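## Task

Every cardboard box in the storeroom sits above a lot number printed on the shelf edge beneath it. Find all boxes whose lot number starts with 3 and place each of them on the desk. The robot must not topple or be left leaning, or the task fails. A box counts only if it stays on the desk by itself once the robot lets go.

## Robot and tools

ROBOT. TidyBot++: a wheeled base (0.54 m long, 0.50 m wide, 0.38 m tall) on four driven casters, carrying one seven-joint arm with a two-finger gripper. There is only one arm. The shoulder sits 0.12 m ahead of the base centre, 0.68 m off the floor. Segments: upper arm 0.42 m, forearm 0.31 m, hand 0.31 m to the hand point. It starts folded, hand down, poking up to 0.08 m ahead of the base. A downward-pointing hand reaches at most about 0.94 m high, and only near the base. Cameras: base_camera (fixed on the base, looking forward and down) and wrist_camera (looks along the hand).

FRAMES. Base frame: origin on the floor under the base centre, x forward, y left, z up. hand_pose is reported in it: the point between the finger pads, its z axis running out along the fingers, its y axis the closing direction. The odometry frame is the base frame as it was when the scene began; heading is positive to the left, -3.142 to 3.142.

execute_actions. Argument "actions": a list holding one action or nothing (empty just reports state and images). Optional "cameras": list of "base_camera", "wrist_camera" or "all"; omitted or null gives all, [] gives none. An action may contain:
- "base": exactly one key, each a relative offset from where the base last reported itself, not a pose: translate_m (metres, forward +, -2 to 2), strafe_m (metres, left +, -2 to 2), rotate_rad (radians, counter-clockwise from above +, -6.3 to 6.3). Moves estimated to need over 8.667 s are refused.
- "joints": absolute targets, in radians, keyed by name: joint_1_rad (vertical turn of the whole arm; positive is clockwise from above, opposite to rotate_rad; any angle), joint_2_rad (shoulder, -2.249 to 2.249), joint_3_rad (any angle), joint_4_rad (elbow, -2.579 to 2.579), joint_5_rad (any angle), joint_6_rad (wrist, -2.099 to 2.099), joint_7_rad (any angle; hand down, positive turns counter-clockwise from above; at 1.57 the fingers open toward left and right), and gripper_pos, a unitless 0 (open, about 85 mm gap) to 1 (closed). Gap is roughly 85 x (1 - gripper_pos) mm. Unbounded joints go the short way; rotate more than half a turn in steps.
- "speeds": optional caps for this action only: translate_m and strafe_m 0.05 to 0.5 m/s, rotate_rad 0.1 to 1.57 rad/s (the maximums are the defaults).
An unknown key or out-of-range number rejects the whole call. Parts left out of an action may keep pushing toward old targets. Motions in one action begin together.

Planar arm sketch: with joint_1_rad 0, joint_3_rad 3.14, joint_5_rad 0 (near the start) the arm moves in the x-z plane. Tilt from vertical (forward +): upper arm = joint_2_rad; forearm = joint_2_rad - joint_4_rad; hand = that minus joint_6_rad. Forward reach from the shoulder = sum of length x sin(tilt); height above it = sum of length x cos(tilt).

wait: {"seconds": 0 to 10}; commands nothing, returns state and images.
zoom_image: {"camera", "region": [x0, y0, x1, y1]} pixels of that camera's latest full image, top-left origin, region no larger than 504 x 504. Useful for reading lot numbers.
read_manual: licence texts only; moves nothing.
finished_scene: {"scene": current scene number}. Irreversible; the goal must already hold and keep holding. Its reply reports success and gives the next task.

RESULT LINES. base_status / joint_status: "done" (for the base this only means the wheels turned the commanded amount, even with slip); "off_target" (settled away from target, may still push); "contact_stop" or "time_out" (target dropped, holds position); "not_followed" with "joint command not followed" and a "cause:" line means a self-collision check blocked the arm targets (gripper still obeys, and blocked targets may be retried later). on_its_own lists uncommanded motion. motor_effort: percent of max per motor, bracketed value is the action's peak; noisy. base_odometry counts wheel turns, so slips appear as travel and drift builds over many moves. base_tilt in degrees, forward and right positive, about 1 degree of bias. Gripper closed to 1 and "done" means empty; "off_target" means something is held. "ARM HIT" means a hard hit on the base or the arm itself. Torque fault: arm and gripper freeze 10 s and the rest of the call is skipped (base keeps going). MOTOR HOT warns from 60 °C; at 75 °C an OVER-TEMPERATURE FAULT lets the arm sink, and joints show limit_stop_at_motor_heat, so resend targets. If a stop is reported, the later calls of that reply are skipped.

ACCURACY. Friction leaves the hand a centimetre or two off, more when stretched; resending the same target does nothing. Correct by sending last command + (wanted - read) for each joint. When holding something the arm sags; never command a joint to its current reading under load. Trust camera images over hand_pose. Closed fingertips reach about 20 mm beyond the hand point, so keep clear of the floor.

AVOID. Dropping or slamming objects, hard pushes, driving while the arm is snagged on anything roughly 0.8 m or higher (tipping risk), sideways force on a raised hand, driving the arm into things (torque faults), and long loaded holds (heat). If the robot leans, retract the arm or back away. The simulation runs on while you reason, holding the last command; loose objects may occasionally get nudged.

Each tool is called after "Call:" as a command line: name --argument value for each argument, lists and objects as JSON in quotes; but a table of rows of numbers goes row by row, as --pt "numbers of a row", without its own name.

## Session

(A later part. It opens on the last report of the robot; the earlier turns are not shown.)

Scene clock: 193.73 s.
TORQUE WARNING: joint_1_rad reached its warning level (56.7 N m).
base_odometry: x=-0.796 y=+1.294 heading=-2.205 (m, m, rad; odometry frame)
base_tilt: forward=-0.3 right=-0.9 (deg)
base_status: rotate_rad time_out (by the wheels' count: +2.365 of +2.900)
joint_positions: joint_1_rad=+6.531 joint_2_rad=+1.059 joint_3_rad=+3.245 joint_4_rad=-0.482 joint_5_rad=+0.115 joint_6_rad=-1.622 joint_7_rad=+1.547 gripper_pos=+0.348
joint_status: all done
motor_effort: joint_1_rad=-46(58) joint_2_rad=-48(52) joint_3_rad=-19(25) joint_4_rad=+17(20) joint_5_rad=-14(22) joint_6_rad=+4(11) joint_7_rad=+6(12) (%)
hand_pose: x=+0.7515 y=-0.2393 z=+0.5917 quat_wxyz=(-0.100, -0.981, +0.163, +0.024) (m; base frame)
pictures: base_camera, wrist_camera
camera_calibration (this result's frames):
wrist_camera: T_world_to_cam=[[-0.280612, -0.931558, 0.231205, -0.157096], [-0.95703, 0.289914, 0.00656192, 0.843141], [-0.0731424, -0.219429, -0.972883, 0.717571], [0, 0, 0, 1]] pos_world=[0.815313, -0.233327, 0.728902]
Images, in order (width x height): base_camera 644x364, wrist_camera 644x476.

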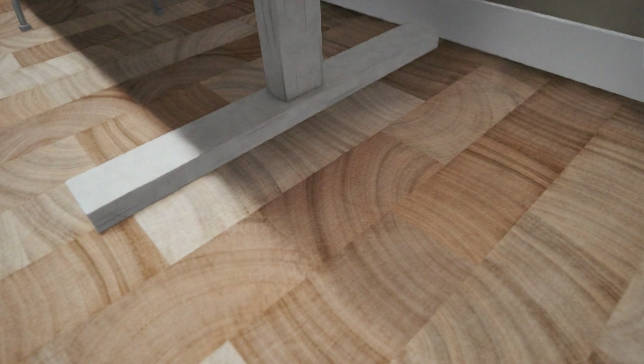

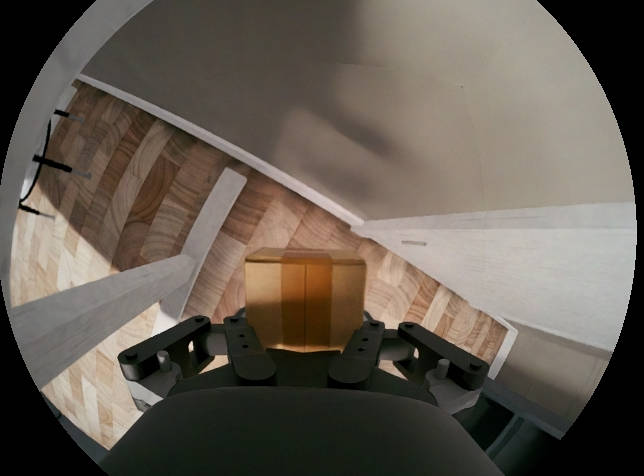

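Call:
execute_actions --actions '[{"base":{"rotate_rad":-0.35},"speeds":{"rotate_rad":0.2},"joints":{"joint_1_rad":0,"joint_3_rad":3.14,"joint_5_rad":0}}]'

Scene clock: 202.60 s.
base_odometry: x=-0.796 y=+1.294 heading=-2.554 (m, m, rad; odometry frame)
base_tilt: forward=-0.2 right=-1.0 (deg)
base_status: done
joint_positions: joint_1_rad=+6.288 joint_2_rad=+1.059 joint_3_rad=+3.148 joint_4_rad=-0.480 joint_5_rad=+0.023 joint_6_rad=-1.633 joint_7_rad=+1.547 gripper_pos=+0.348
joint_status: all done
motor_effort: joint_1_rad=+0(43) joint_2_rad=-51(53) joint_3_rad=-1(18) joint_4_rad=+15(19) joint_5_rad=+1(13) joint_6_rad=+0(8) joint_7_rad=+0(5) (%)
hand_pose: x=+0.7907 y=-0.0119 z=+0.5868 quat_wxyz=(-0.014, -1.000, +0.017, +0.015) (m; base frame)
pictures: base_camera, wrist_camera
camera_calibration (this result's frames):
wrist_camera: T_world_to_cam=[[0.000971066, -0.998368, 0.0570984, -0.0544461], [-0.999883, -0.0000959737, 0.0153268, 0.840068], [-0.0152963, -0.0571065, -0.998251, 0.736624], [0, 0, 0, 1]] pos_world=[0.851289, -0.0122106, 0.725569]
Images, in order (width x height): base_camera 644x364, wrist_camera 644x476.

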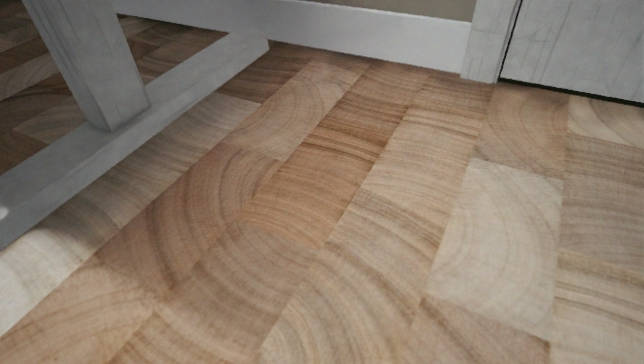

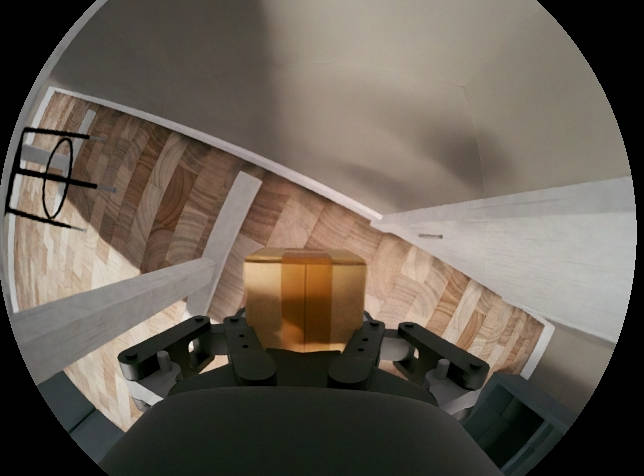

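Call:
execute_actions --actions '[{"base":{"translate_m":-0.2},"speeds":{"translate_m":0.15}}]' --cameras '["wrist_camera"]'

Call:
execute_actions --actions '[{"joints":{"joint_2_rad":0.0,"joint_4_rad":-1.38,"joint_6_rad":-1.5}}]'

Scene clock: 210.20 s.
base_odometry: x=-0.630 y=+1.405 heading=-2.554 (m, m, rad; odometry frame)
base_tilt: forward=-0.3 right=-1.0 (deg)
base_status: done
joint_positions: joint_1_rad=+6.288 joint_2_rad=+1.059 joint_3_rad=+3.148 joint_4_rad=-0.479 joint_5_rad=+0.023 joint_6_rad=-1.633 joint_7_rad=+1.547 gripper_pos=+0.348
joint_status: not commanded
motor_effort: joint_1_rad=+0(4) joint_2_rad=-51(54) joint_3_rad=-1(2) joint_4_rad=+15(16) joint_5_rad=+1(2) joint_6_rad=+0(1) joint_7_rad=+1(0) (%)
hand_pose: x=+0.7909 y=-0.0117 z=+0.5868 quat_wxyz=(-0.014, -1.000, +0.017, +0.015) (m; base frame)
pictures: wrist_camera
camera_calibration (this result's frames):
wrist_camera: T_world_to_cam=[[0.00122396, -0.998384, 0.0568162, -0.054216], [-0.999889, -0.000377309, 0.01491, 0.840504], [-0.0148645, -0.0568282, -0.998273, 0.736331], [0, 0, 0, 1]] pos_world=[0.851422, -0.0119669, 0.725608]
Images, in order (width x height): wrist_camera 644x476.

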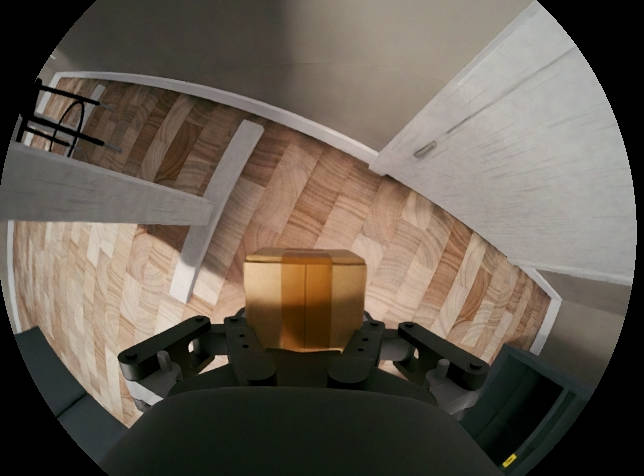

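Scene clock: 212.53 s.
base_odometry: x=-0.630 y=+1.405 heading=-2.554 (m, m, rad; odometry frame)
base_tilt: forward=-0.3 right=-1.0 (deg)
base_status: not commanded
joint_positions: joint_1_rad=+6.288 joint_2_rad=+0.017 joint_3_rad=+3.148 joint_4_rad=-1.374 joint_5_rad=+0.023 joint_6_rad=-1.548 joint_7_rad=+1.547 gripper_pos=+0.348
joint_status: all done
motor_effort: joint_1_rad=+0(1) joint_2_rad=-19(54) joint_3_rad=+0(1) joint_4_rad=+16(17) joint_5_rad=+1(1) joint_6_rad=+2(4) joint_7_rad=+0(0) (%)
hand_pose: x=+0.4980 y=-0.0100 z=+0.8539 quat_wxyz=(-0.011, -0.995, +0.019, -0.101) (m; base frame)
pictures: base_camera, wrist_camera
camera_calibration (this result's frames):
wrist_camera: T_world_to_cam=[[-0.0121178, -0.998536, 0.052722, -0.0572146], [-0.976512, 0.000474171, -0.215464, 0.728759], [0.215124, -0.0540946, -0.975087, 0.864342], [0, 0, 0, 1]] pos_world=[0.525008, -0.01072, 1.00285]
Images, in order (width x height): base_camera 644x364, wrist_camera 644x476.

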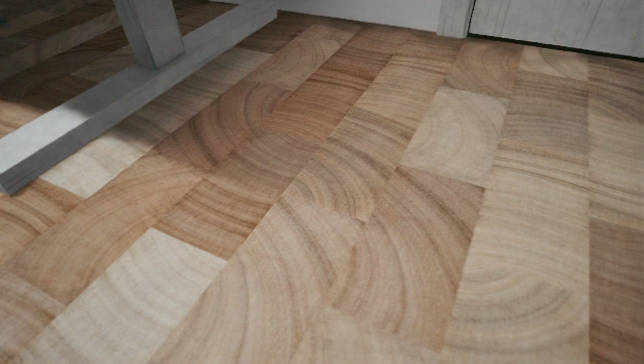

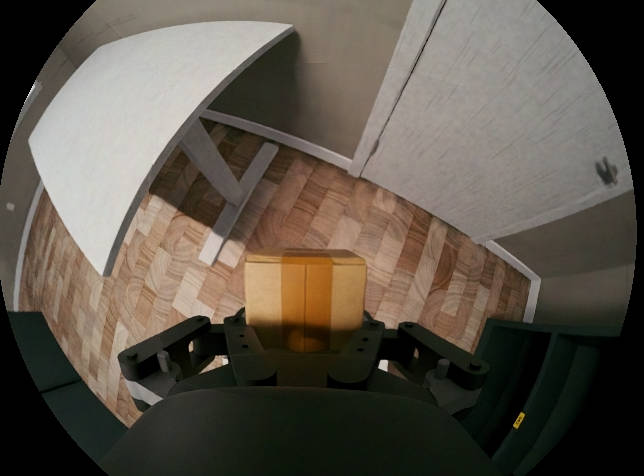

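Call:
execute_actions --actions '[{"base":{"rotate_rad":0.5},"speeds":{"rotate_rad":0.5},"joints":{"joint_6_rad":-1.7}}]' --cameras '[]'

Call:
execute_actions --actions '[{"base":{"translate_m":0.3},"speeds":{"translate_m":0.15}}]'

Scene clock: 227.03 s.
base_odometry: x=-0.630 y=+1.405 heading=-2.055 (m, m, rad; odometry frame)
base_tilt: forward=-0.4 right=-1.0 (deg)
base_status: done
joint_positions: joint_1_rad=+6.288 joint_2_rad=+0.016 joint_3_rad=+3.144 joint_4_rad=-1.377 joint_5_rad=+0.022 joint_6_rad=-1.669 joint_7_rad=+1.547 gripper_pos=+0.348
joint_status: all done
motor_effort: joint_1_rad=+0(3) joint_2_rad=-19(20) joint_3_rad=-1(3) joint_4_rad=+15(16) joint_5_rad=+1(1) joint_6_rad=+1(3) joint_7_rad=+1(0) (%)
hand_pose: x=+0.4599 y=-0.0078 z=+0.8478 quat_wxyz=(-0.011, -0.999, +0.017, -0.040) (m; base frame)
pictures: none
No camera images: the call's "cameras" was empty. Leave "cameras" out to get every camera's image.

Scene clock: 229.70 s.
base_odometry: x=-0.769 y=+1.139 heading=-2.054 (m, m, rad; odometry frame)
base_tilt: forward=-0.4 right=-1.0 (deg)
base_status: done
joint_positions: joint_1_rad=+6.288 joint_2_rad=+0.012 joint_3_rad=+3.144 joint_4_rad=-1.377 joint_5_rad=+0.022 joint_6_rad=-1.669 joint_7_rad=+1.547 gripper_pos=+0.348
joint_status: not commanded
motor_effort: joint_1_rad=+1(0) joint_2_rad=-19(22) joint_3_rad=+0(0) joint_4_rad=+15(16) joint_5_rad=+1(1) joint_6_rad=+1(2) joint_7_rad=+0(0) (%)
hand_pose: x=+0.4590 y=-0.0078 z=+0.8493 quat_wxyz=(-0.011, -0.999, +0.017, -0.042) (m; base frame)
pictures: base_camera, wrist_camera
camera_calibration (this result's frames):
wrist_camera: T_world_to_cam=[[-0.00394626, -0.998659, 0.0516284, -0.0581248], [-0.995203, -0.00112487, -0.0978276, 0.598367], [0.0977545, -0.0517668, -0.993863, 0.938218], [0, 0, 0, 1]] pos_world=[0.503552, -0.00880518, 0.993998]
Images, in order (width x height): base_camera 644x364, wrist_camera 644x476.

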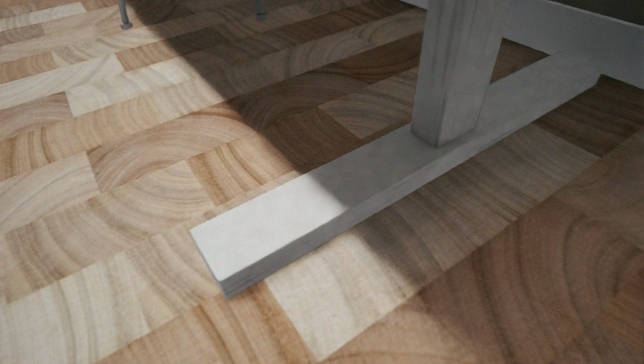

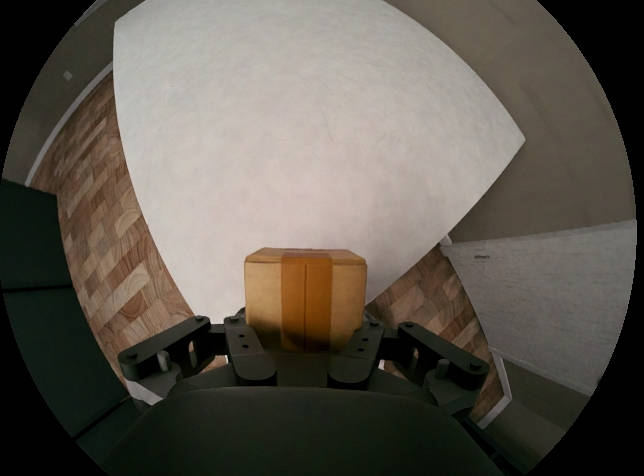

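Call:
execute_actions --actions '[{"joints":{"joint_2_rad":0.52,"joint_4_rad":-0.72,"joint_6_rad":-1.9}}]'

Scene clock: 235.67 s.
base_odometry: x=-0.769 y=+1.139 heading=-2.054 (m, m, rad; odometry frame)
base_tilt: forward=-0.3 right=-0.9 (deg)
base_status: not commanded
joint_positions: joint_1_rad=+6.288 joint_2_rad=+0.513 joint_3_rad=+3.144 joint_4_rad=-0.733 joint_5_rad=+0.022 joint_6_rad=-1.854 joint_7_rad=+1.547 gripper_pos=+0.348
joint_status: all done
motor_effort: joint_1_rad=+0(0) joint_2_rad=-35(37) joint_3_rad=+0(1) joint_4_rad=+15(16) joint_5_rad=+1(1) joint_6_rad=+0(2) joint_7_rad=+0(1) (%)
hand_pose: x=+0.6363 y=-0.0085 z=+0.8376 quat_wxyz=(-0.011, -1.000, +0.019, -0.021) (m; base frame)
pictures: base_camera, wrist_camera
camera_calibration (this result's frames):
wrist_camera: T_world_to_cam=[[-0.00554004, -0.998658, 0.051487, -0.05633], [-0.998424, 0.00264896, -0.0560512, 0.740791], [0.0558396, -0.0517164, -0.997099, 0.938595], [0, 0, 0, 1]] pos_world=[0.686901, -0.00967595, 0.980295]
Images, in order (width x height): base_camera 644x364, wrist_camera 644x476.

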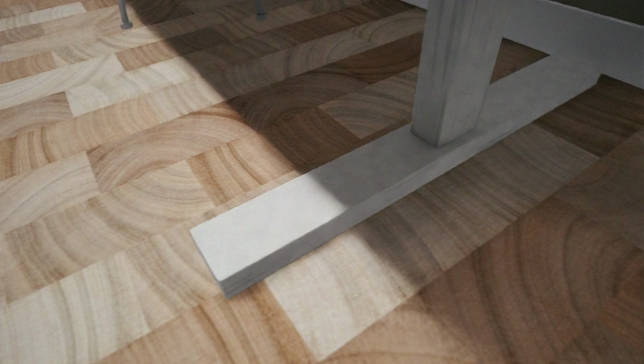

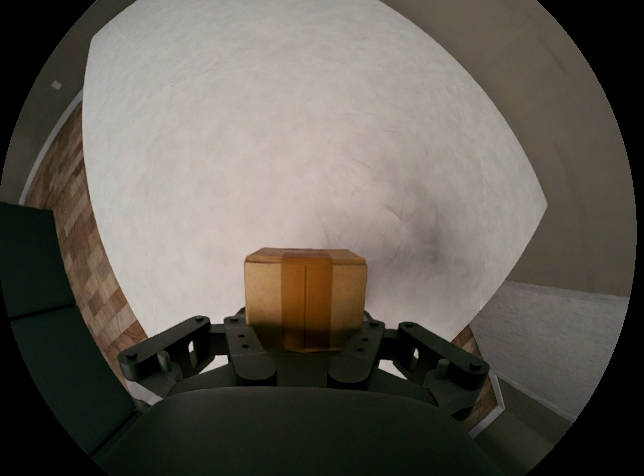

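Call:
execute_actions --actions '[{"joints":{"joint_2_rad":0.645,"joint_6_rad":-1.79}}]' --cameras '[]'

Scene clock: 244.63 s.
base_odometry: x=-0.769 y=+1.139 heading=-2.054 (m, m, rad; odometry frame)
base_tilt: forward=-0.2 right=-1.0 (deg)
base_status: not commanded
joint_positions: joint_1_rad=+6.288 joint_2_rad=+0.651 joint_3_rad=+3.144 joint_4_rad=-0.728 joint_5_rad=+0.022 joint_6_rad=-1.832 joint_7_rad=+1.547 gripper_pos=+0.348
joint_status: all done
motor_effort: joint_1_rad=+1(0) joint_2_rad=-41(43) joint_3_rad=-1(1) joint_4_rad=+14(15) joint_5_rad=+1(1) joint_6_rad=+0(2) joint_7_rad=+1(0) (%)
hand_pose: x=+0.6611 y=-0.0087 z=+0.7658 quat_wxyz=(-0.012, -0.999, +0.018, +0.034) (m; base frame)
pictures: none
No camera images: the call's "cameras" was empty. Leave "cameras" out to get every camera's image.

Call:
execute_actions --actions '[{"joints":{"joint_2_rad":0.665,"joint_6_rad":-1.72}}]' --cameras '["wrist_camera"]'

Scene clock: 247.83 s.
base_odometry: x=-0.769 y=+1.139 heading=-2.054 (m, m, rad; odometry frame)
base_tilt: forward=-0.3 right=-0.9 (deg)
base_status: not commanded
joint_positions: joint_1_rad=+6.288 joint_2_rad=+0.656 joint_3_rad=+3.144 joint_4_rad=-0.728 joint_5_rad=+0.022 joint_6_rad=-1.758 joint_7_rad=+1.547 gripper_pos=+0.348
joint_status: all done
motor_effort: joint_1_rad=+0(1) joint_2_rad=-41(42) joint_3_rad=-1(1) joint_4_rad=+15(15) joint_5_rad=+1(1) joint_6_rad=+1(1) joint_7_rad=+0(0) (%)
hand_pose: x=+0.6846 y=-0.0089 z=+0.7626 quat_wxyz=(-0.012, -1.000, +0.017, +0.000) (m; base frame)
pictures: wrist_camera
camera_calibration (this result's frames):
wrist_camera: T_world_to_cam=[[-0.00122677, -0.998638, 0.0521539, -0.0560907], [-0.999884, 0.000432064, -0.0152462, 0.754592], [0.0152029, -0.0521666, -0.998523, 0.890032], [0, 0, 0, 1]] pos_world=[0.740905, -0.00991048, 0.903147]
Images, in order (width x height): wrist_camera 644x476.

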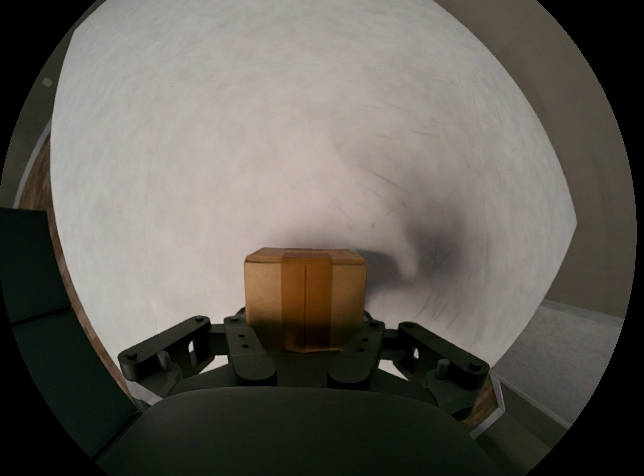

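Nearly touching; a small further lowering.

Call:
execute_actions --actions '[{"joints":{"joint_2_rad":0.69}}]' --cameras '[]'

Scene clock: 250.23 s.
base_odometry: x=-0.769 y=+1.139 heading=-2.054 (m, m, rad; odometry frame)
base_tilt: forward=-0.2 right=-1.0 (deg)
base_status: not commanded
joint_positions: joint_1_rad=+6.288 joint_2_rad=+0.679 joint_3_rad=+3.144 joint_4_rad=-0.728 joint_5_rad=+0.022 joint_6_rad=-1.758 joint_7_rad=+1.547 gripper_pos=+0.348
joint_status: all done
motor_effort: joint_1_rad=+0(0) joint_2_rad=-43(42) joint_3_rad=+0(1) joint_4_rad=+15(15) joint_5_rad=+1(1) joint_6_rad=+0(0) joint_7_rad=+0(1) (%)
hand_pose: x=+0.6863 y=-0.0089 z=+0.7497 quat_wxyz=(-0.012, -1.000, +0.017, +0.011) (m; base frame)
pictures: none
No camera images: the call's "cameras" was empty. Leave "cameras" out to get every camera's image.

Call:
execute_actions --actions '[{"joints":{"gripper_pos":0.0}}]' --cameras '["wrist_camera"]'

Call:
execute_actions --actions '[{"joints":{"joint_2_rad":0.3,"joint_6_rad":-1.9}}]'

Scene clock: 253.67 s.
base_odometry: x=-0.769 y=+1.139 heading=-2.054 (m, m, rad; odometry frame)
base_tilt: forward=-0.3 right=-1.0 (deg)
base_status: not commanded
joint_positions: joint_1_rad=+6.288 joint_2_rad=+0.679 joint_3_rad=+3.144 joint_4_rad=-0.728 joint_5_rad=+0.022 joint_6_rad=-1.758 joint_7_rad=+1.547 gripper_pos=+0.000
joint_status: all done
motor_effort: joint_1_rad=+1(0) joint_2_rad=-41(42) joint_3_rad=-1(1) joint_4_rad=+14(15) joint_5_rad=+1(1) joint_6_rad=+0(1) joint_7_rad=+0(0) (%)
hand_pose: x=+0.6863 y=-0.0089 z=+0.7497 quat_wxyz=(-0.012, -1.000, +0.017, +0.011) (m; base frame)
pictures: wrist_camera
camera_calibration (this result's frames):
wrist_camera: T_world_to_cam=[[-0.0000366268, -0.998644, 0.0520637, -0.0561707], [-0.999971, 0.000432509, 0.00759256, 0.739034], [-0.00760478, -0.0520619, -0.998615, 0.892806], [0, 0, 0, 1]] pos_world=[0.7458, -0.00993296, 0.888883]
Images, in order (width x height): wrist_camera 644x476.

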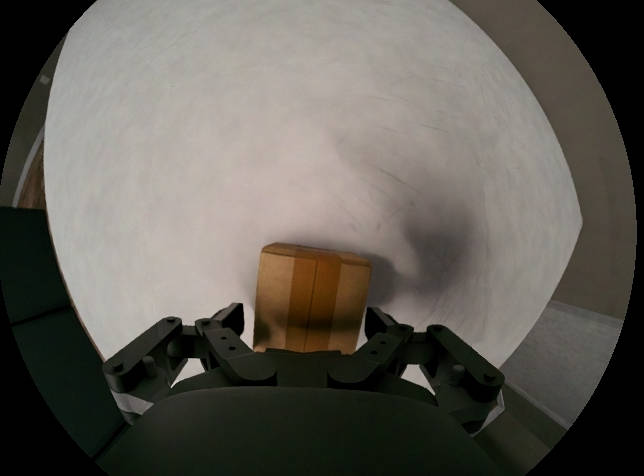

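Scene clock: 255.37 s.
base_odometry: x=-0.769 y=+1.139 heading=-2.054 (m, m, rad; odometry frame)
base_tilt: forward=-0.2 right=-1.0 (deg)
base_status: not commanded
joint_positions: joint_1_rad=+6.288 joint_2_rad=+0.295 joint_3_rad=+3.144 joint_4_rad=-0.721 joint_5_rad=+0.022 joint_6_rad=-1.858 joint_7_rad=+1.547 gripper_pos=+0.000
joint_status: all done
motor_effort: joint_1_rad=+0(0) joint_2_rad=-29(44) joint_3_rad=-1(1) joint_4_rad=+14(16) joint_5_rad=+1(1) joint_6_rad=+3(3) joint_7_rad=+1(0) (%)
hand_pose: x=+0.5908 y=-0.0083 z=+0.9499 quat_wxyz=(-0.009, -0.991, +0.020, -0.134) (m; base frame)
pictures: base_camera, wrist_camera
camera_calibration (this result's frames):
wrist_camera: T_world_to_cam=[[-0.01716, -0.998606, 0.0499246, -0.0537991], [-0.960261, 0.00254818, -0.279091, 0.890974], [0.278575, -0.0527298, -0.958966, 0.88534], [0, 0, 0, 1]] pos_world=[0.608012, -0.00931063, 1.10036]
Images, in order (width x height): base_camera 644x364, wrist_camera 644x476.

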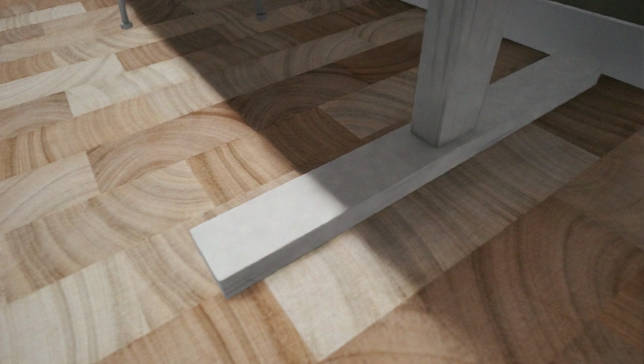

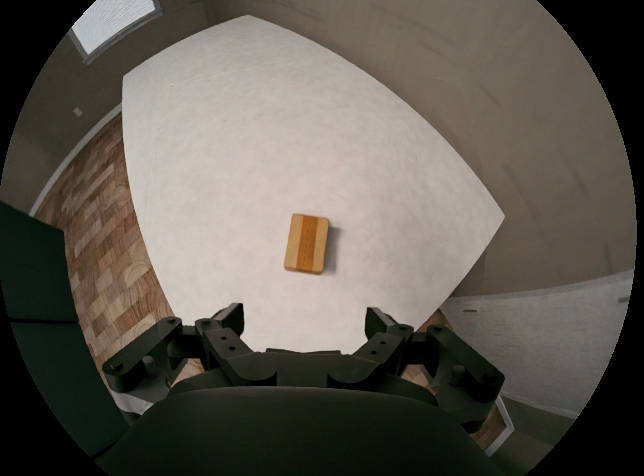

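Call:
execute_actions --actions '[{"base":{"translate_m":-0.3},"joints":{"joint_2_rad":-0.8,"joint_4_rad":-2.5,"joint_6_rad":0.1}}]' --cameras '[]'

Call:
execute_actions --actions '[{"base":{"rotate_rad":2.9}}]'

Scene clock: 261.43 s.
base_odometry: x=-0.629 y=+1.405 heading=-2.054 (m, m, rad; odometry frame)
base_tilt: forward=-0.3 right=-0.9 (deg)
base_status: done
joint_positions: joint_1_rad=+6.287 joint_2_rad=-0.781 joint_3_rad=+3.143 joint_4_rad=-2.493 joint_5_rad=+0.020 joint_6_rad=+0.055 joint_7_rad=+1.547 gripper_pos=+0.000
joint_status: all done
motor_effort: joint_1_rad=+0(2) joint_2_rad=+5(32) joint_3_rad=+0(2) joint_4_rad=+19(20) joint_5_rad=+1(0) joint_6_rad=+9(10) joint_7_rad=+0(0) (%)
hand_pose: x=+0.4441 y=-0.0002 z=+0.9099 quat_wxyz=(+0.001, -0.737, +0.003, -0.676) (m; base frame)
pictures: none
No camera images: the call's "cameras" was empty. Leave "cameras" out to get every camera's image.

Scene clock: 264.57 s.
base_odometry: x=-0.630 y=+1.405 heading=+0.846 (m, m, rad; odometry frame)
base_tilt: forward=-0.3 right=-1.0 (deg)
base_status: done
joint_positions: joint_1_rad=+6.287 joint_2_rad=-0.782 joint_3_rad=+3.143 joint_4_rad=-2.493 joint_5_rad=+0.020 joint_6_rad=+0.056 joint_7_rad=+1.547 gripper_pos=+0.000
joint_status: not commanded
motor_effort: joint_1_rad=+0(0) joint_2_rad=+4(5) joint_3_rad=+0(1) joint_4_rad=+19(20) joint_5_rad=+1(1) joint_6_rad=+10(9) joint_7_rad=+0(0) (%)
hand_pose: x=+0.4441 y=-0.0002 z=+0.9100 quat_wxyz=(+0.001, -0.737, +0.003, -0.676) (m; base frame)
pictures: base_camera, wrist_camera
camera_calibration (this result's frames):
wrist_camera: T_world_to_cam=[[-0.0302799, -0.999082, 0.030315, -0.0226119], [-0.0702996, -0.0281251, -0.997129, 0.997036], [0.997066, -0.0323242, -0.0693834, -0.240235], [0, 0, 0, 1]] pos_world=[0.308937, -0.00231477, 0.978191]
Images, in order (width x height): base_camera 644x364, wrist_camera 644x476.

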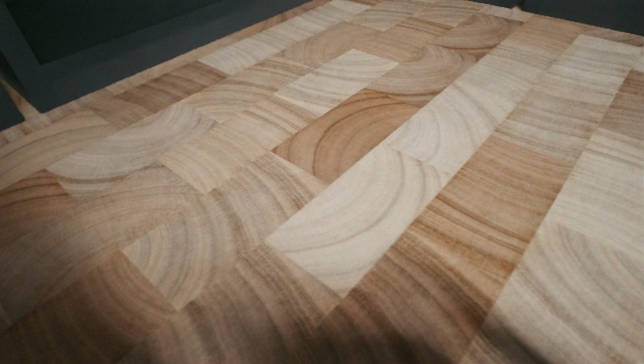

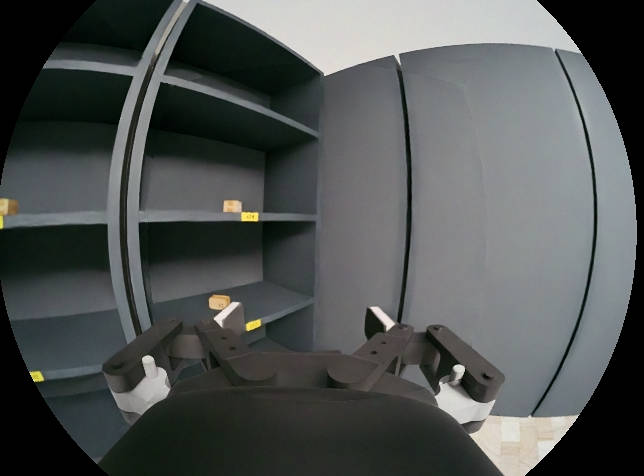

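Call:
zoom_image --camera "wrist_camera" --region '[225, 300, 285, 345]'

Call:
zoom_image --camera "wrist_camera" --region '[360, 30, 640, 330]'

Region (225, 300, 285, 345) of wrist_camera's 644x476 image, scaled by 8.400; it fills the top 378 rows of this view, and the rest is white.

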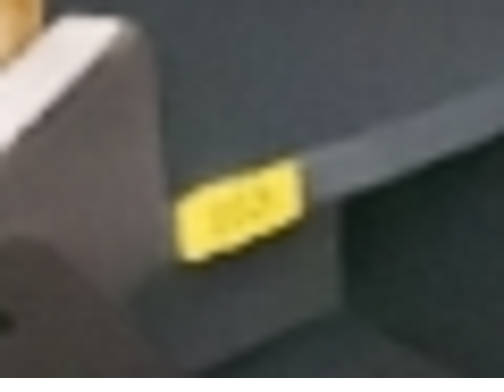

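Region (360, 30, 640, 330) of wrist_camera's 644x476 image, scaled by 1.680; it fills the left 470 columns of this view, and the rest is white.

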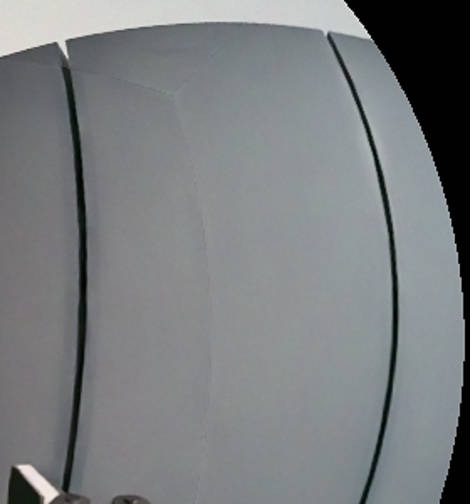

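Call:
execute_actions --actions '[{"base":{"rotate_rad":0.45},"joints":{"joint_6_rad":-0.45}}]' --cameras '["wrist_camera"]'

Scene clock: 274.60 s.
base_odometry: x=-0.630 y=+1.405 heading=+1.295 (m, m, rad; odometry frame)
base_tilt: forward=-0.3 right=-1.0 (deg)
base_status: done
joint_positions: joint_1_rad=+6.287 joint_2_rad=-0.782 joint_3_rad=+3.143 joint_4_rad=-2.500 joint_5_rad=+0.020 joint_6_rad=-0.430 joint_7_rad=+1.547 gripper_pos=+0.000
joint_status: all done
motor_effort: joint_1_rad=+0(1) joint_2_rad=+5(4) joint_3_rad=+1(2) joint_4_rad=+18(20) joint_5_rad=+1(1) joint_6_rad=+7(9) joint_7_rad=+1(0) (%)
hand_pose: x=+0.3942 y=-0.0028 z=+0.7642 quat_wxyz=(-0.003, -0.879, +0.007, -0.476) (m; base frame)
pictures: wrist_camera
camera_calibration (this result's frames):
wrist_camera: T_world_to_cam=[[-0.0213442, -0.998883, 0.0421619, -0.0348109], [-0.533617, -0.0242803, -0.845378, 0.914781], [0.845457, -0.0405422, -0.532502, 0.21293], [0, 0, 0, 1]] pos_world=[0.307377, -0.00392829, 0.888189]
Images, in order (width x height): wrist_camera 644x476.

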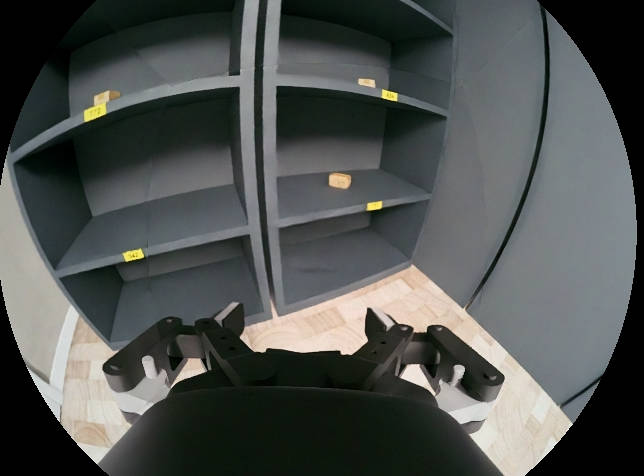

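Call:
zoom_image --camera "wrist_camera" --region '[350, 190, 400, 220]'

Region (350, 190, 400, 220) of wrist_camera's 644x476 image, scaled by 10.080; it fills the top 302 rows of this view, and the rest is white.

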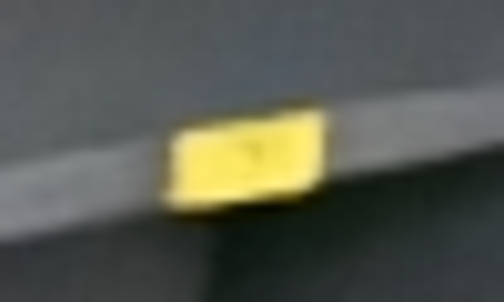

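Call:
execute_actions --actions '[{"base":{"translate_m":0.35},"joints":{"joint_6_rad":-0.6,"joint_1_rad":0.3}}]' --cameras '["wrist_camera"]'

Scene clock: 280.80 s.
base_odometry: x=-0.535 y=+1.742 heading=+1.296 (m, m, rad; odometry frame)
base_tilt: forward=-0.3 right=-1.0 (deg)
base_status: done
joint_positions: joint_1_rad=+6.568 joint_2_rad=-0.785 joint_3_rad=+3.143 joint_4_rad=-2.500 joint_5_rad=+0.020 joint_6_rad=-0.553 joint_7_rad=+1.547 gripper_pos=+0.000
joint_status: all done
motor_effort: joint_1_rad=+0(2) joint_2_rad=+6(7) joint_3_rad=+1(1) joint_4_rad=+18(19) joint_5_rad=+1(1) joint_6_rad=+7(8) joint_7_rad=+0(0) (%)
hand_pose: x=+0.3604 y=-0.0730 z=+0.7342 quat_wxyz=(-0.063, -0.896, +0.135, -0.418) (m; base frame)
pictures: wrist_camera
camera_calibration (this result's frames):
wrist_camera: T_world_to_cam=[[-0.294595, -0.954595, 0.0442991, -0.00434637], [-0.612636, 0.153081, -0.775399, 0.85973], [0.73341, -0.255568, -0.629916, 0.318948], [0, 0, 0, 1]] pos_world=[0.291501, -0.0542441, 0.867737]
Images, in order (width x height): wrist_camera 644x476.

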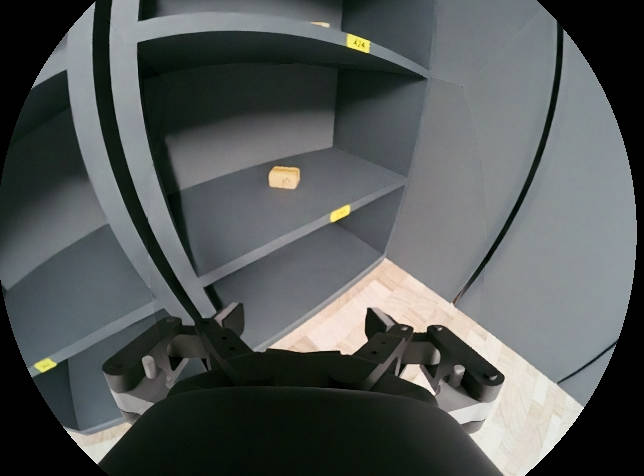

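Call:
zoom_image --camera "wrist_camera" --region '[315, 195, 365, 230]'

Region (315, 195, 365, 230) of wrist_camera's 644x476 image, scaled by 10.080; it fills the top 353 rows of this view, and the rest is white.

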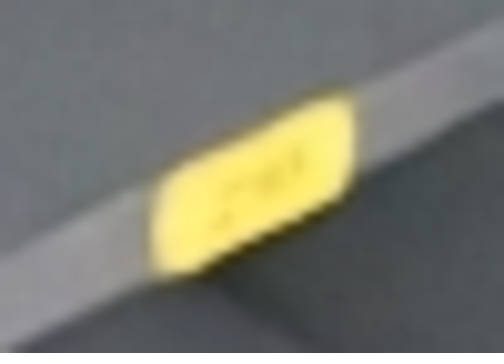

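Call:
execute_actions --actions '[{"base":{"strafe_m":-0.25},"joints":{"joint_1_rad":0.05}}]'

Call:
zoom_image --camera "wrist_camera" --region '[240, 150, 400, 270]'

Scene clock: 290.07 s.
base_odometry: x=-0.294 y=+1.674 heading=+1.297 (m, m, rad; odometry frame)
base_tilt: forward=-0.3 right=-1.0 (deg)
base_status: done
joint_positions: joint_1_rad=+6.346 joint_2_rad=-0.786 joint_3_rad=+3.143 joint_4_rad=-2.500 joint_5_rad=+0.020 joint_6_rad=-0.555 joint_7_rad=+1.547 gripper_pos=+0.000
joint_status: all done
motor_effort: joint_1_rad=+1(0) joint_2_rad=+5(6) joint_3_rad=+0(1) joint_4_rad=+18(18) joint_5_rad=+1(2) joint_6_rad=+8(8) joint_7_rad=+0(0) (%)
hand_pose: x=+0.3702 y=-0.0181 z=+0.7339 quat_wxyz=(-0.016, -0.906, +0.035, -0.422) (m; base frame)
pictures: base_camera, wrist_camera
camera_calibration (this result's frames):
wrist_camera: T_world_to_cam=[[-0.0771204, -0.996036, 0.0443236, -0.0302499], [-0.632472, 0.0145077, -0.774447, 0.861198], [0.770734, -0.0877591, -0.631084, 0.315636], [0, 0, 0, 1]] pos_world=[0.29908, -0.014924, 0.867486]
Images, in order (width x height): base_camera 644x364, wrist_camera 644x476.

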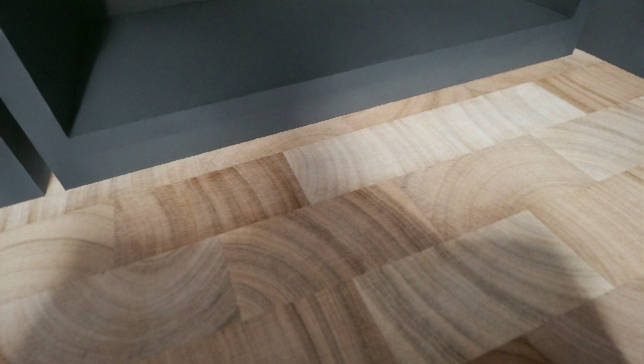

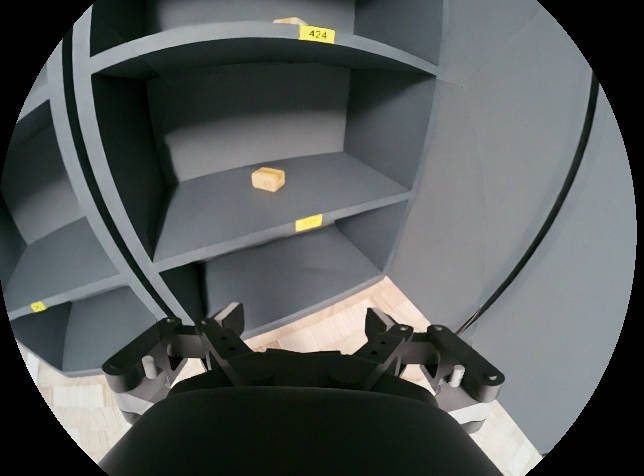

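Region (240, 150, 400, 270) of wrist_camera's 644x476 image, scaled by 3.150; it fills the top 378 rows of this view, and the rest is white.

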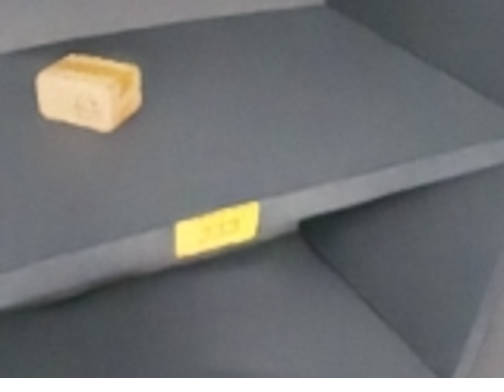

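Call:
execute_actions --actions '[{"base":{"rotate_rad":0.4},"joints":{"joint_1_rad":0}}]' --cameras '[]'

Call:
execute_actions --actions '[{"base":{"translate_m":-0.3}}]' --cameras '[]'

Call:
execute_actions --actions '[{"joints":{"joint_2_rad":0.95,"joint_4_rad":-2.5,"joint_6_rad":1.8}}]'

Scene clock: 297.03 s.
base_odometry: x=-0.294 y=+1.674 heading=+1.696 (m, m, rad; odometry frame)
base_tilt: forward=-0.3 right=-1.0 (deg)
base_status: done
joint_positions: joint_1_rad=+6.297 joint_2_rad=-0.786 joint_3_rad=+3.143 joint_4_rad=-2.500 joint_5_rad=+0.020 joint_6_rad=-0.555 joint_7_rad=+1.547 gripper_pos=+0.000
joint_status: all done
motor_effort: joint_1_rad=+0(1) joint_2_rad=+5(6) joint_3_rad=+0(1) joint_4_rad=+18(19) joint_5_rad=+1(1) joint_6_rad=+7(8) joint_7_rad=+0(0) (%)
hand_pose: x=+0.3708 y=-0.0058 z=+0.7339 quat_wxyz=(-0.006, -0.906, +0.013, -0.422) (m; base frame)
pictures: none
No camera images: the call's "cameras" was empty. Leave "cameras" out to get every camera's image.

Scene clock: 298.93 s.
base_odometry: x=-0.256 y=+1.377 heading=+1.697 (m, m, rad; odometry frame)
base_tilt: forward=-0.4 right=-0.9 (deg)
base_status: done
joint_positions: joint_1_rad=+6.297 joint_2_rad=-0.790 joint_3_rad=+3.143 joint_4_rad=-2.500 joint_5_rad=+0.020 joint_6_rad=-0.557 joint_7_rad=+1.547 gripper_pos=+0.000
joint_status: not commanded
motor_effort: joint_1_rad=+1(0) joint_2_rad=+5(7) joint_3_rad=+0(1) joint_4_rad=+18(19) joint_5_rad=+1(1) joint_6_rad=+7(8) joint_7_rad=+1(0) (%)
hand_pose: x=+0.3701 y=-0.0058 z=+0.7347 quat_wxyz=(-0.006, -0.906, +0.013, -0.424) (m; base frame)
pictures: none
No camera images: the call's "cameras" was empty. Leave "cameras" out to get every camera's image.

Scene clock: 302.10 s.
base_odometry: x=-0.256 y=+1.377 heading=+1.697 (m, m, rad; odometry frame)
base_tilt: forward=-0.3 right=-0.9 (deg)
base_status: not commanded
joint_positions: joint_1_rad=+6.297 joint_2_rad=+0.934 joint_3_rad=+3.143 joint_4_rad=-2.500 joint_5_rad=+0.020 joint_6_rad=+1.756 joint_7_rad=+1.547 gripper_pos=+0.000
joint_status: all done
motor_effort: joint_1_rad=+0(1) joint_2_rad=-31(32) joint_3_rad=-1(1) joint_4_rad=+0(18) joint_5_rad=+1(1) joint_6_rad=+10(11) joint_7_rad=+0(0) (%)
hand_pose: x=+0.6761 y=-0.0008 z=+0.5977 quat_wxyz=(+0.011, -0.744, +0.009, -0.668) (m; base frame)
pictures: base_camera, wrist_camera
camera_calibration (this result's frames):
wrist_camera: T_world_to_cam=[[-0.0232918, -0.999699, 0.0076903, 0.00204569], [-0.092333, -0.00550839, -0.995713, 0.716052], [0.995456, -0.023902, -0.092177, -0.478514], [0, 0, 0, 1]] pos_world=[0.542503, -0.00544808, 0.668858]
Images, in order (width x height): base_camera 644x364, wrist_camera 644x476.

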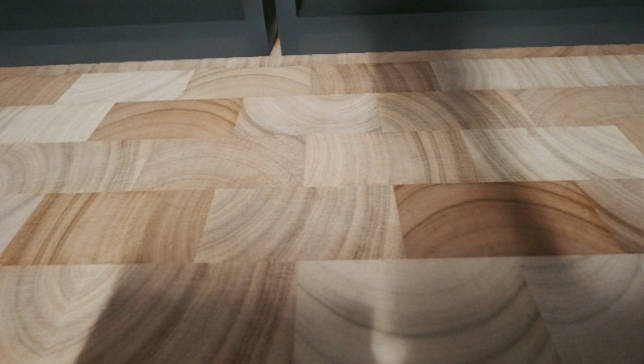

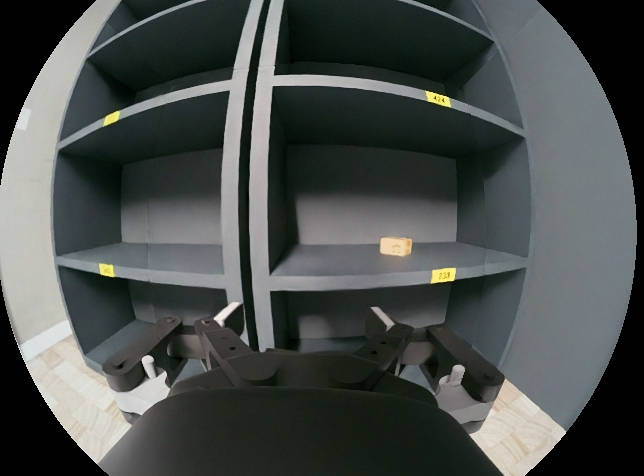

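Call:
zoom_image --camera "wrist_camera" --region '[420, 260, 470, 290]'

Region (420, 260, 470, 290) of wrist_camera's 644x476 image, scaled by 10.080; it fills the top 302 rows of this view, and the rest is white.

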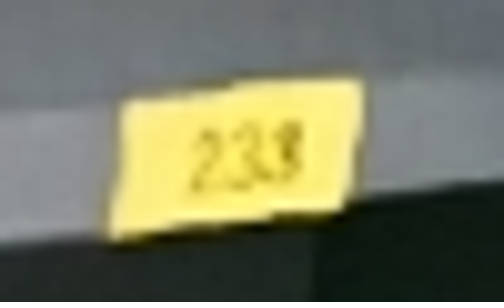

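Call:
execute_actions --actions '[{"base":{"strafe_m":-0.25},"joints":{"joint_2_rad":-0.8,"joint_4_rad":-2.5,"joint_6_rad":0.05}}]' --cameras '[]'

Call:
execute_actions --actions '[{"base":{"rotate_rad":-3.14}}]' --cameras '["wrist_camera"]'

Call:
execute_actions --actions '[{"base":{"translate_m":1.9}}]'

Scene clock: 314.43 s.
base_odometry: x=-0.008 y=+1.408 heading=+1.696 (m, m, rad; odometry frame)
base_tilt: forward=-0.3 right=-0.9 (deg)
base_status: done
joint_positions: joint_1_rad=+6.292 joint_2_rad=-0.785 joint_3_rad=+3.143 joint_4_rad=-2.500 joint_5_rad=+0.020 joint_6_rad=+0.094 joint_7_rad=+1.547 gripper_pos=+0.000
joint_status: all done
motor_effort: joint_1_rad=+0(3) joint_2_rad=+4(34) joint_3_rad=+0(3) joint_4_rad=+19(20) joint_5_rad=+1(2) joint_6_rad=+9(11) joint_7_rad=+0(0) (%)
hand_pose: x=+0.4436 y=-0.0014 z=+0.9184 quat_wxyz=(-0.001, -0.725, +0.005, -0.689) (m; base frame)
pictures: none
No camera images: the call's "cameras" was empty. Leave "cameras" out to get every camera's image.

Scene clock: 317.73 s.
base_odometry: x=-0.008 y=+1.408 heading=-1.443 (m, m, rad; odometry frame)
base_tilt: forward=-0.3 right=-1.0 (deg)
base_status: done
joint_positions: joint_1_rad=+6.292 joint_2_rad=-0.785 joint_3_rad=+3.143 joint_4_rad=-2.500 joint_5_rad=+0.020 joint_6_rad=+0.094 joint_7_rad=+1.547 gripper_pos=+0.000
joint_status: not commanded
motor_effort: joint_1_rad=+1(1) joint_2_rad=+3(6) joint_3_rad=+1(2) joint_4_rad=+19(20) joint_5_rad=+1(1) joint_6_rad=+9(11) joint_7_rad=+0(1) (%)
hand_pose: x=+0.4436 y=-0.0014 z=+0.9184 quat_wxyz=(-0.001, -0.725, +0.005, -0.689) (m; base frame)
pictures: wrist_camera
camera_calibration (this result's frames):
wrist_camera: T_world_to_cam=[[-0.0349982, -0.998958, 0.0293001, -0.0210535], [-0.0360315, -0.0280377, -0.998957, 0.991866], [0.998738, -0.0360175, -0.0350127, -0.271537], [0, 0, 0, 1]] pos_world=[0.306196, -0.00300197, 0.981942]
Images, in order (width x height): wrist_camera 644x476.

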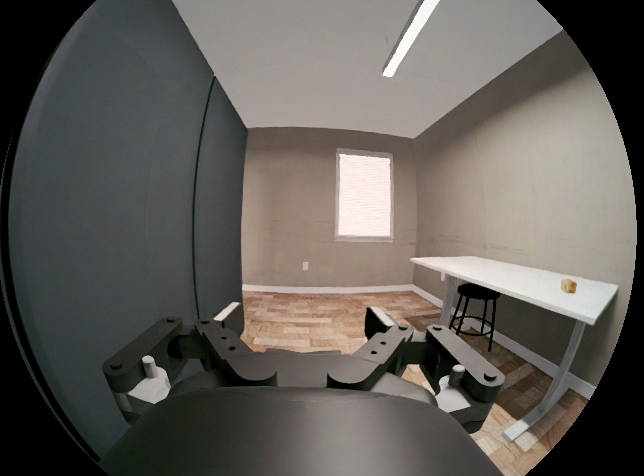

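Scene clock: 322.90 s.
base_odometry: x=+0.231 y=-0.477 heading=-1.444 (m, m, rad; odometry frame)
base_tilt: forward=-0.3 right=-1.0 (deg)
base_status: done
joint_positions: joint_1_rad=+6.292 joint_2_rad=-0.788 joint_3_rad=+3.143 joint_4_rad=-2.500 joint_5_rad=+0.020 joint_6_rad=+0.093 joint_7_rad=+1.547 gripper_pos=+0.000
joint_status: not commanded
motor_effort: joint_1_rad=+0(0) joint_2_rad=+4(7) joint_3_rad=+1(1) joint_4_rad=+19(20) joint_5_rad=+1(1) joint_6_rad=+10(10) joint_7_rad=+0(0) (%)
hand_pose: x=+0.4430 y=-0.0014 z=+0.9190 quat_wxyz=(-0.001, -0.724, +0.005, -0.690) (m; base frame)
pictures: base_camera, wrist_camera
camera_calibration (this result's frames):
wrist_camera: T_world_to_cam=[[-0.0350667, -0.998957, 0.0292515, -0.0210177], [-0.0341659, -0.0280541, -0.999022, 0.991692], [0.998801, -0.0360319, -0.0331465, -0.272627], [0, 0, 0, 1]] pos_world=[0.305445, -0.00299799, 0.982301]
Images, in order (width x height): base_camera 644x364, wrist_camera 644x476.

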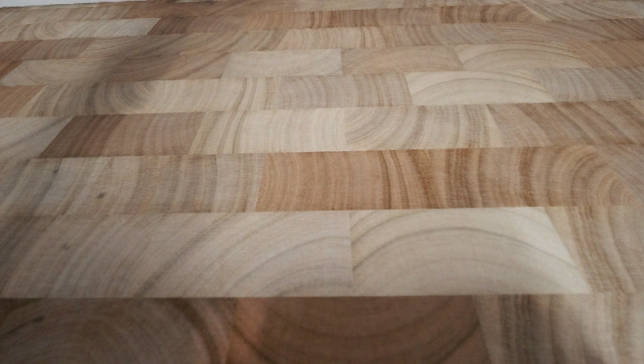

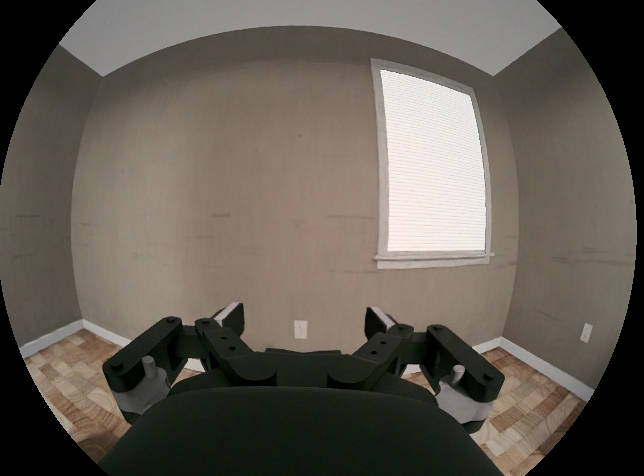

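The room extends left. Look that way.

Call:
execute_actions --actions '[{"base":{"translate_m":0.3},"joints":{"joint_1_rad":-1.57}}]' --cameras '["wrist_camera"]'

Scene clock: 327.77 s.
base_odometry: x=+0.269 y=-0.775 heading=-1.445 (m, m, rad; odometry frame)
base_tilt: forward=-0.3 right=-1.1 (deg)
base_status: done
joint_positions: joint_1_rad=+4.729 joint_2_rad=-0.789 joint_3_rad=+3.143 joint_4_rad=-2.500 joint_5_rad=+0.020 joint_6_rad=+0.093 joint_7_rad=+1.547 gripper_pos=+0.000
joint_status: all done
motor_effort: joint_1_rad=+0(1) joint_2_rad=+4(6) joint_3_rad=+0(2) joint_4_rad=+19(19) joint_5_rad=+1(1) joint_6_rad=+9(10) joint_7_rad=+0(0) (%)
hand_pose: x=+0.1231 y=+0.3235 z=+0.9196 quat_wxyz=(+0.486, -0.517, -0.506, -0.491) (m; base frame)
pictures: wrist_camera
camera_calibration (this result's frames):
wrist_camera: T_world_to_cam=[[0.998633, -0.0433496, 0.0292059, -0.143998], [0.0278004, -0.0326779, -0.999079, 0.984357], [0.0442641, 0.998525, -0.031428, -0.16017], [0, 0, 0, 1]] pos_world=[0.123525, 0.185858, 0.982623]
Images, in order (width x height): wrist_camera 644x476.

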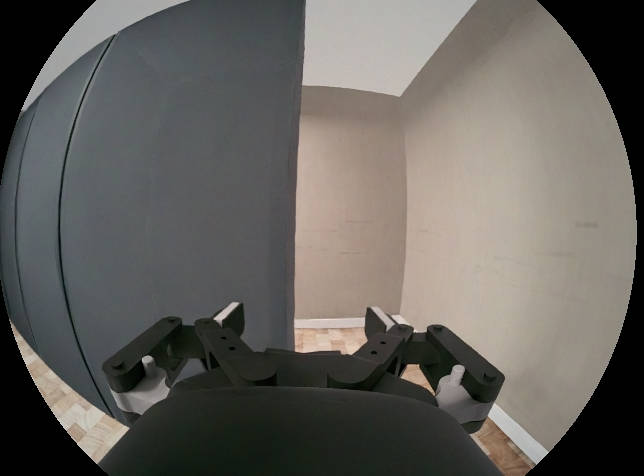

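Call:
execute_actions --actions '[{"base":{"rotate_rad":1.57},"joints":{"joint_1_rad":0,"joint_6_rad":-0.2}}]' --cameras '[]'

Call:
execute_actions --actions '[{"base":{"strafe_m":-0.3}}]'

Scene clock: 334.13 s.
base_odometry: x=+0.269 y=-0.775 heading=+0.125 (m, m, rad; odometry frame)
base_tilt: forward=-0.3 right=-1.0 (deg)
base_status: done
joint_positions: joint_1_rad=+6.267 joint_2_rad=-0.789 joint_3_rad=+3.143 joint_4_rad=-2.500 joint_5_rad=+0.020 joint_6_rad=-0.154 joint_7_rad=+1.547 gripper_pos=+0.000
joint_status: all done
motor_effort: joint_1_rad=+0(1) joint_2_rad=+4(6) joint_3_rad=+0(1) joint_4_rad=+20(19) joint_5_rad=+1(1) joint_6_rad=+8(10) joint_7_rad=+0(1) (%)
hand_pose: x=+0.4295 y=+0.0048 z=+0.8440 quat_wxyz=(+0.005, -0.803, -0.003, -0.596) (m; base frame)
pictures: none
No camera images: the call's "cameras" was empty. Leave "cameras" out to get every camera's image.

Scene clock: 336.03 s.
base_odometry: x=+0.307 y=-1.073 heading=+0.126 (m, m, rad; odometry frame)
base_tilt: forward=-0.3 right=-0.9 (deg)
base_status: done
joint_positions: joint_1_rad=+6.268 joint_2_rad=-0.789 joint_3_rad=+3.143 joint_4_rad=-2.500 joint_5_rad=+0.020 joint_6_rad=-0.154 joint_7_rad=+1.547 gripper_pos=+0.000
joint_status: not commanded
motor_effort: joint_1_rad=+0(0) joint_2_rad=+5(5) joint_3_rad=+1(1) joint_4_rad=+19(19) joint_5_rad=+1(1) joint_6_rad=+9(9) joint_7_rad=+1(0) (%)
hand_pose: x=+0.4295 y=+0.0046 z=+0.8440 quat_wxyz=(+0.005, -0.803, -0.003, -0.596) (m; base frame)
pictures: base_camera, wrist_camera
camera_calibration (this result's frames):
wrist_camera: T_world_to_cam=[[-0.00794888, -0.999325, 0.0358788, -0.030481], [-0.275074, -0.0323105, -0.96088, 0.987773], [0.96139, -0.0175072, -0.274631, -0.0416167], [0, 0, 0, 1]] pos_world=[0.311478, 0.000726499, 0.938796]
Images, in order (width x height): base_camera 644x364, wrist_camera 644x476.

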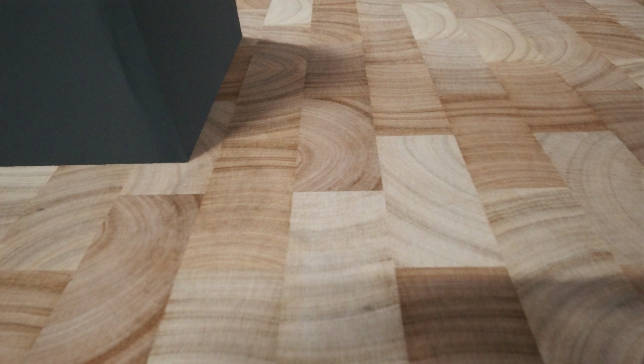

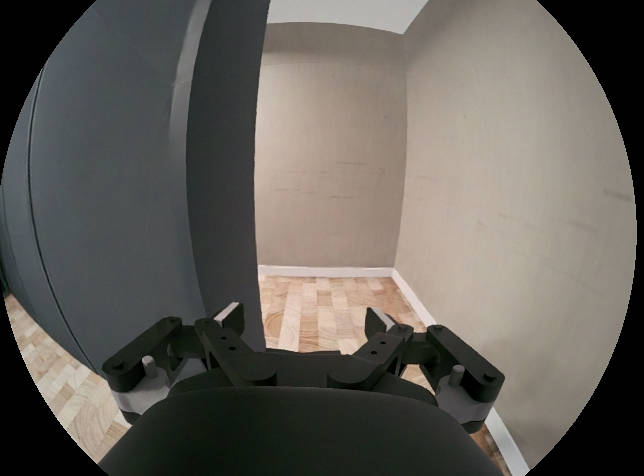

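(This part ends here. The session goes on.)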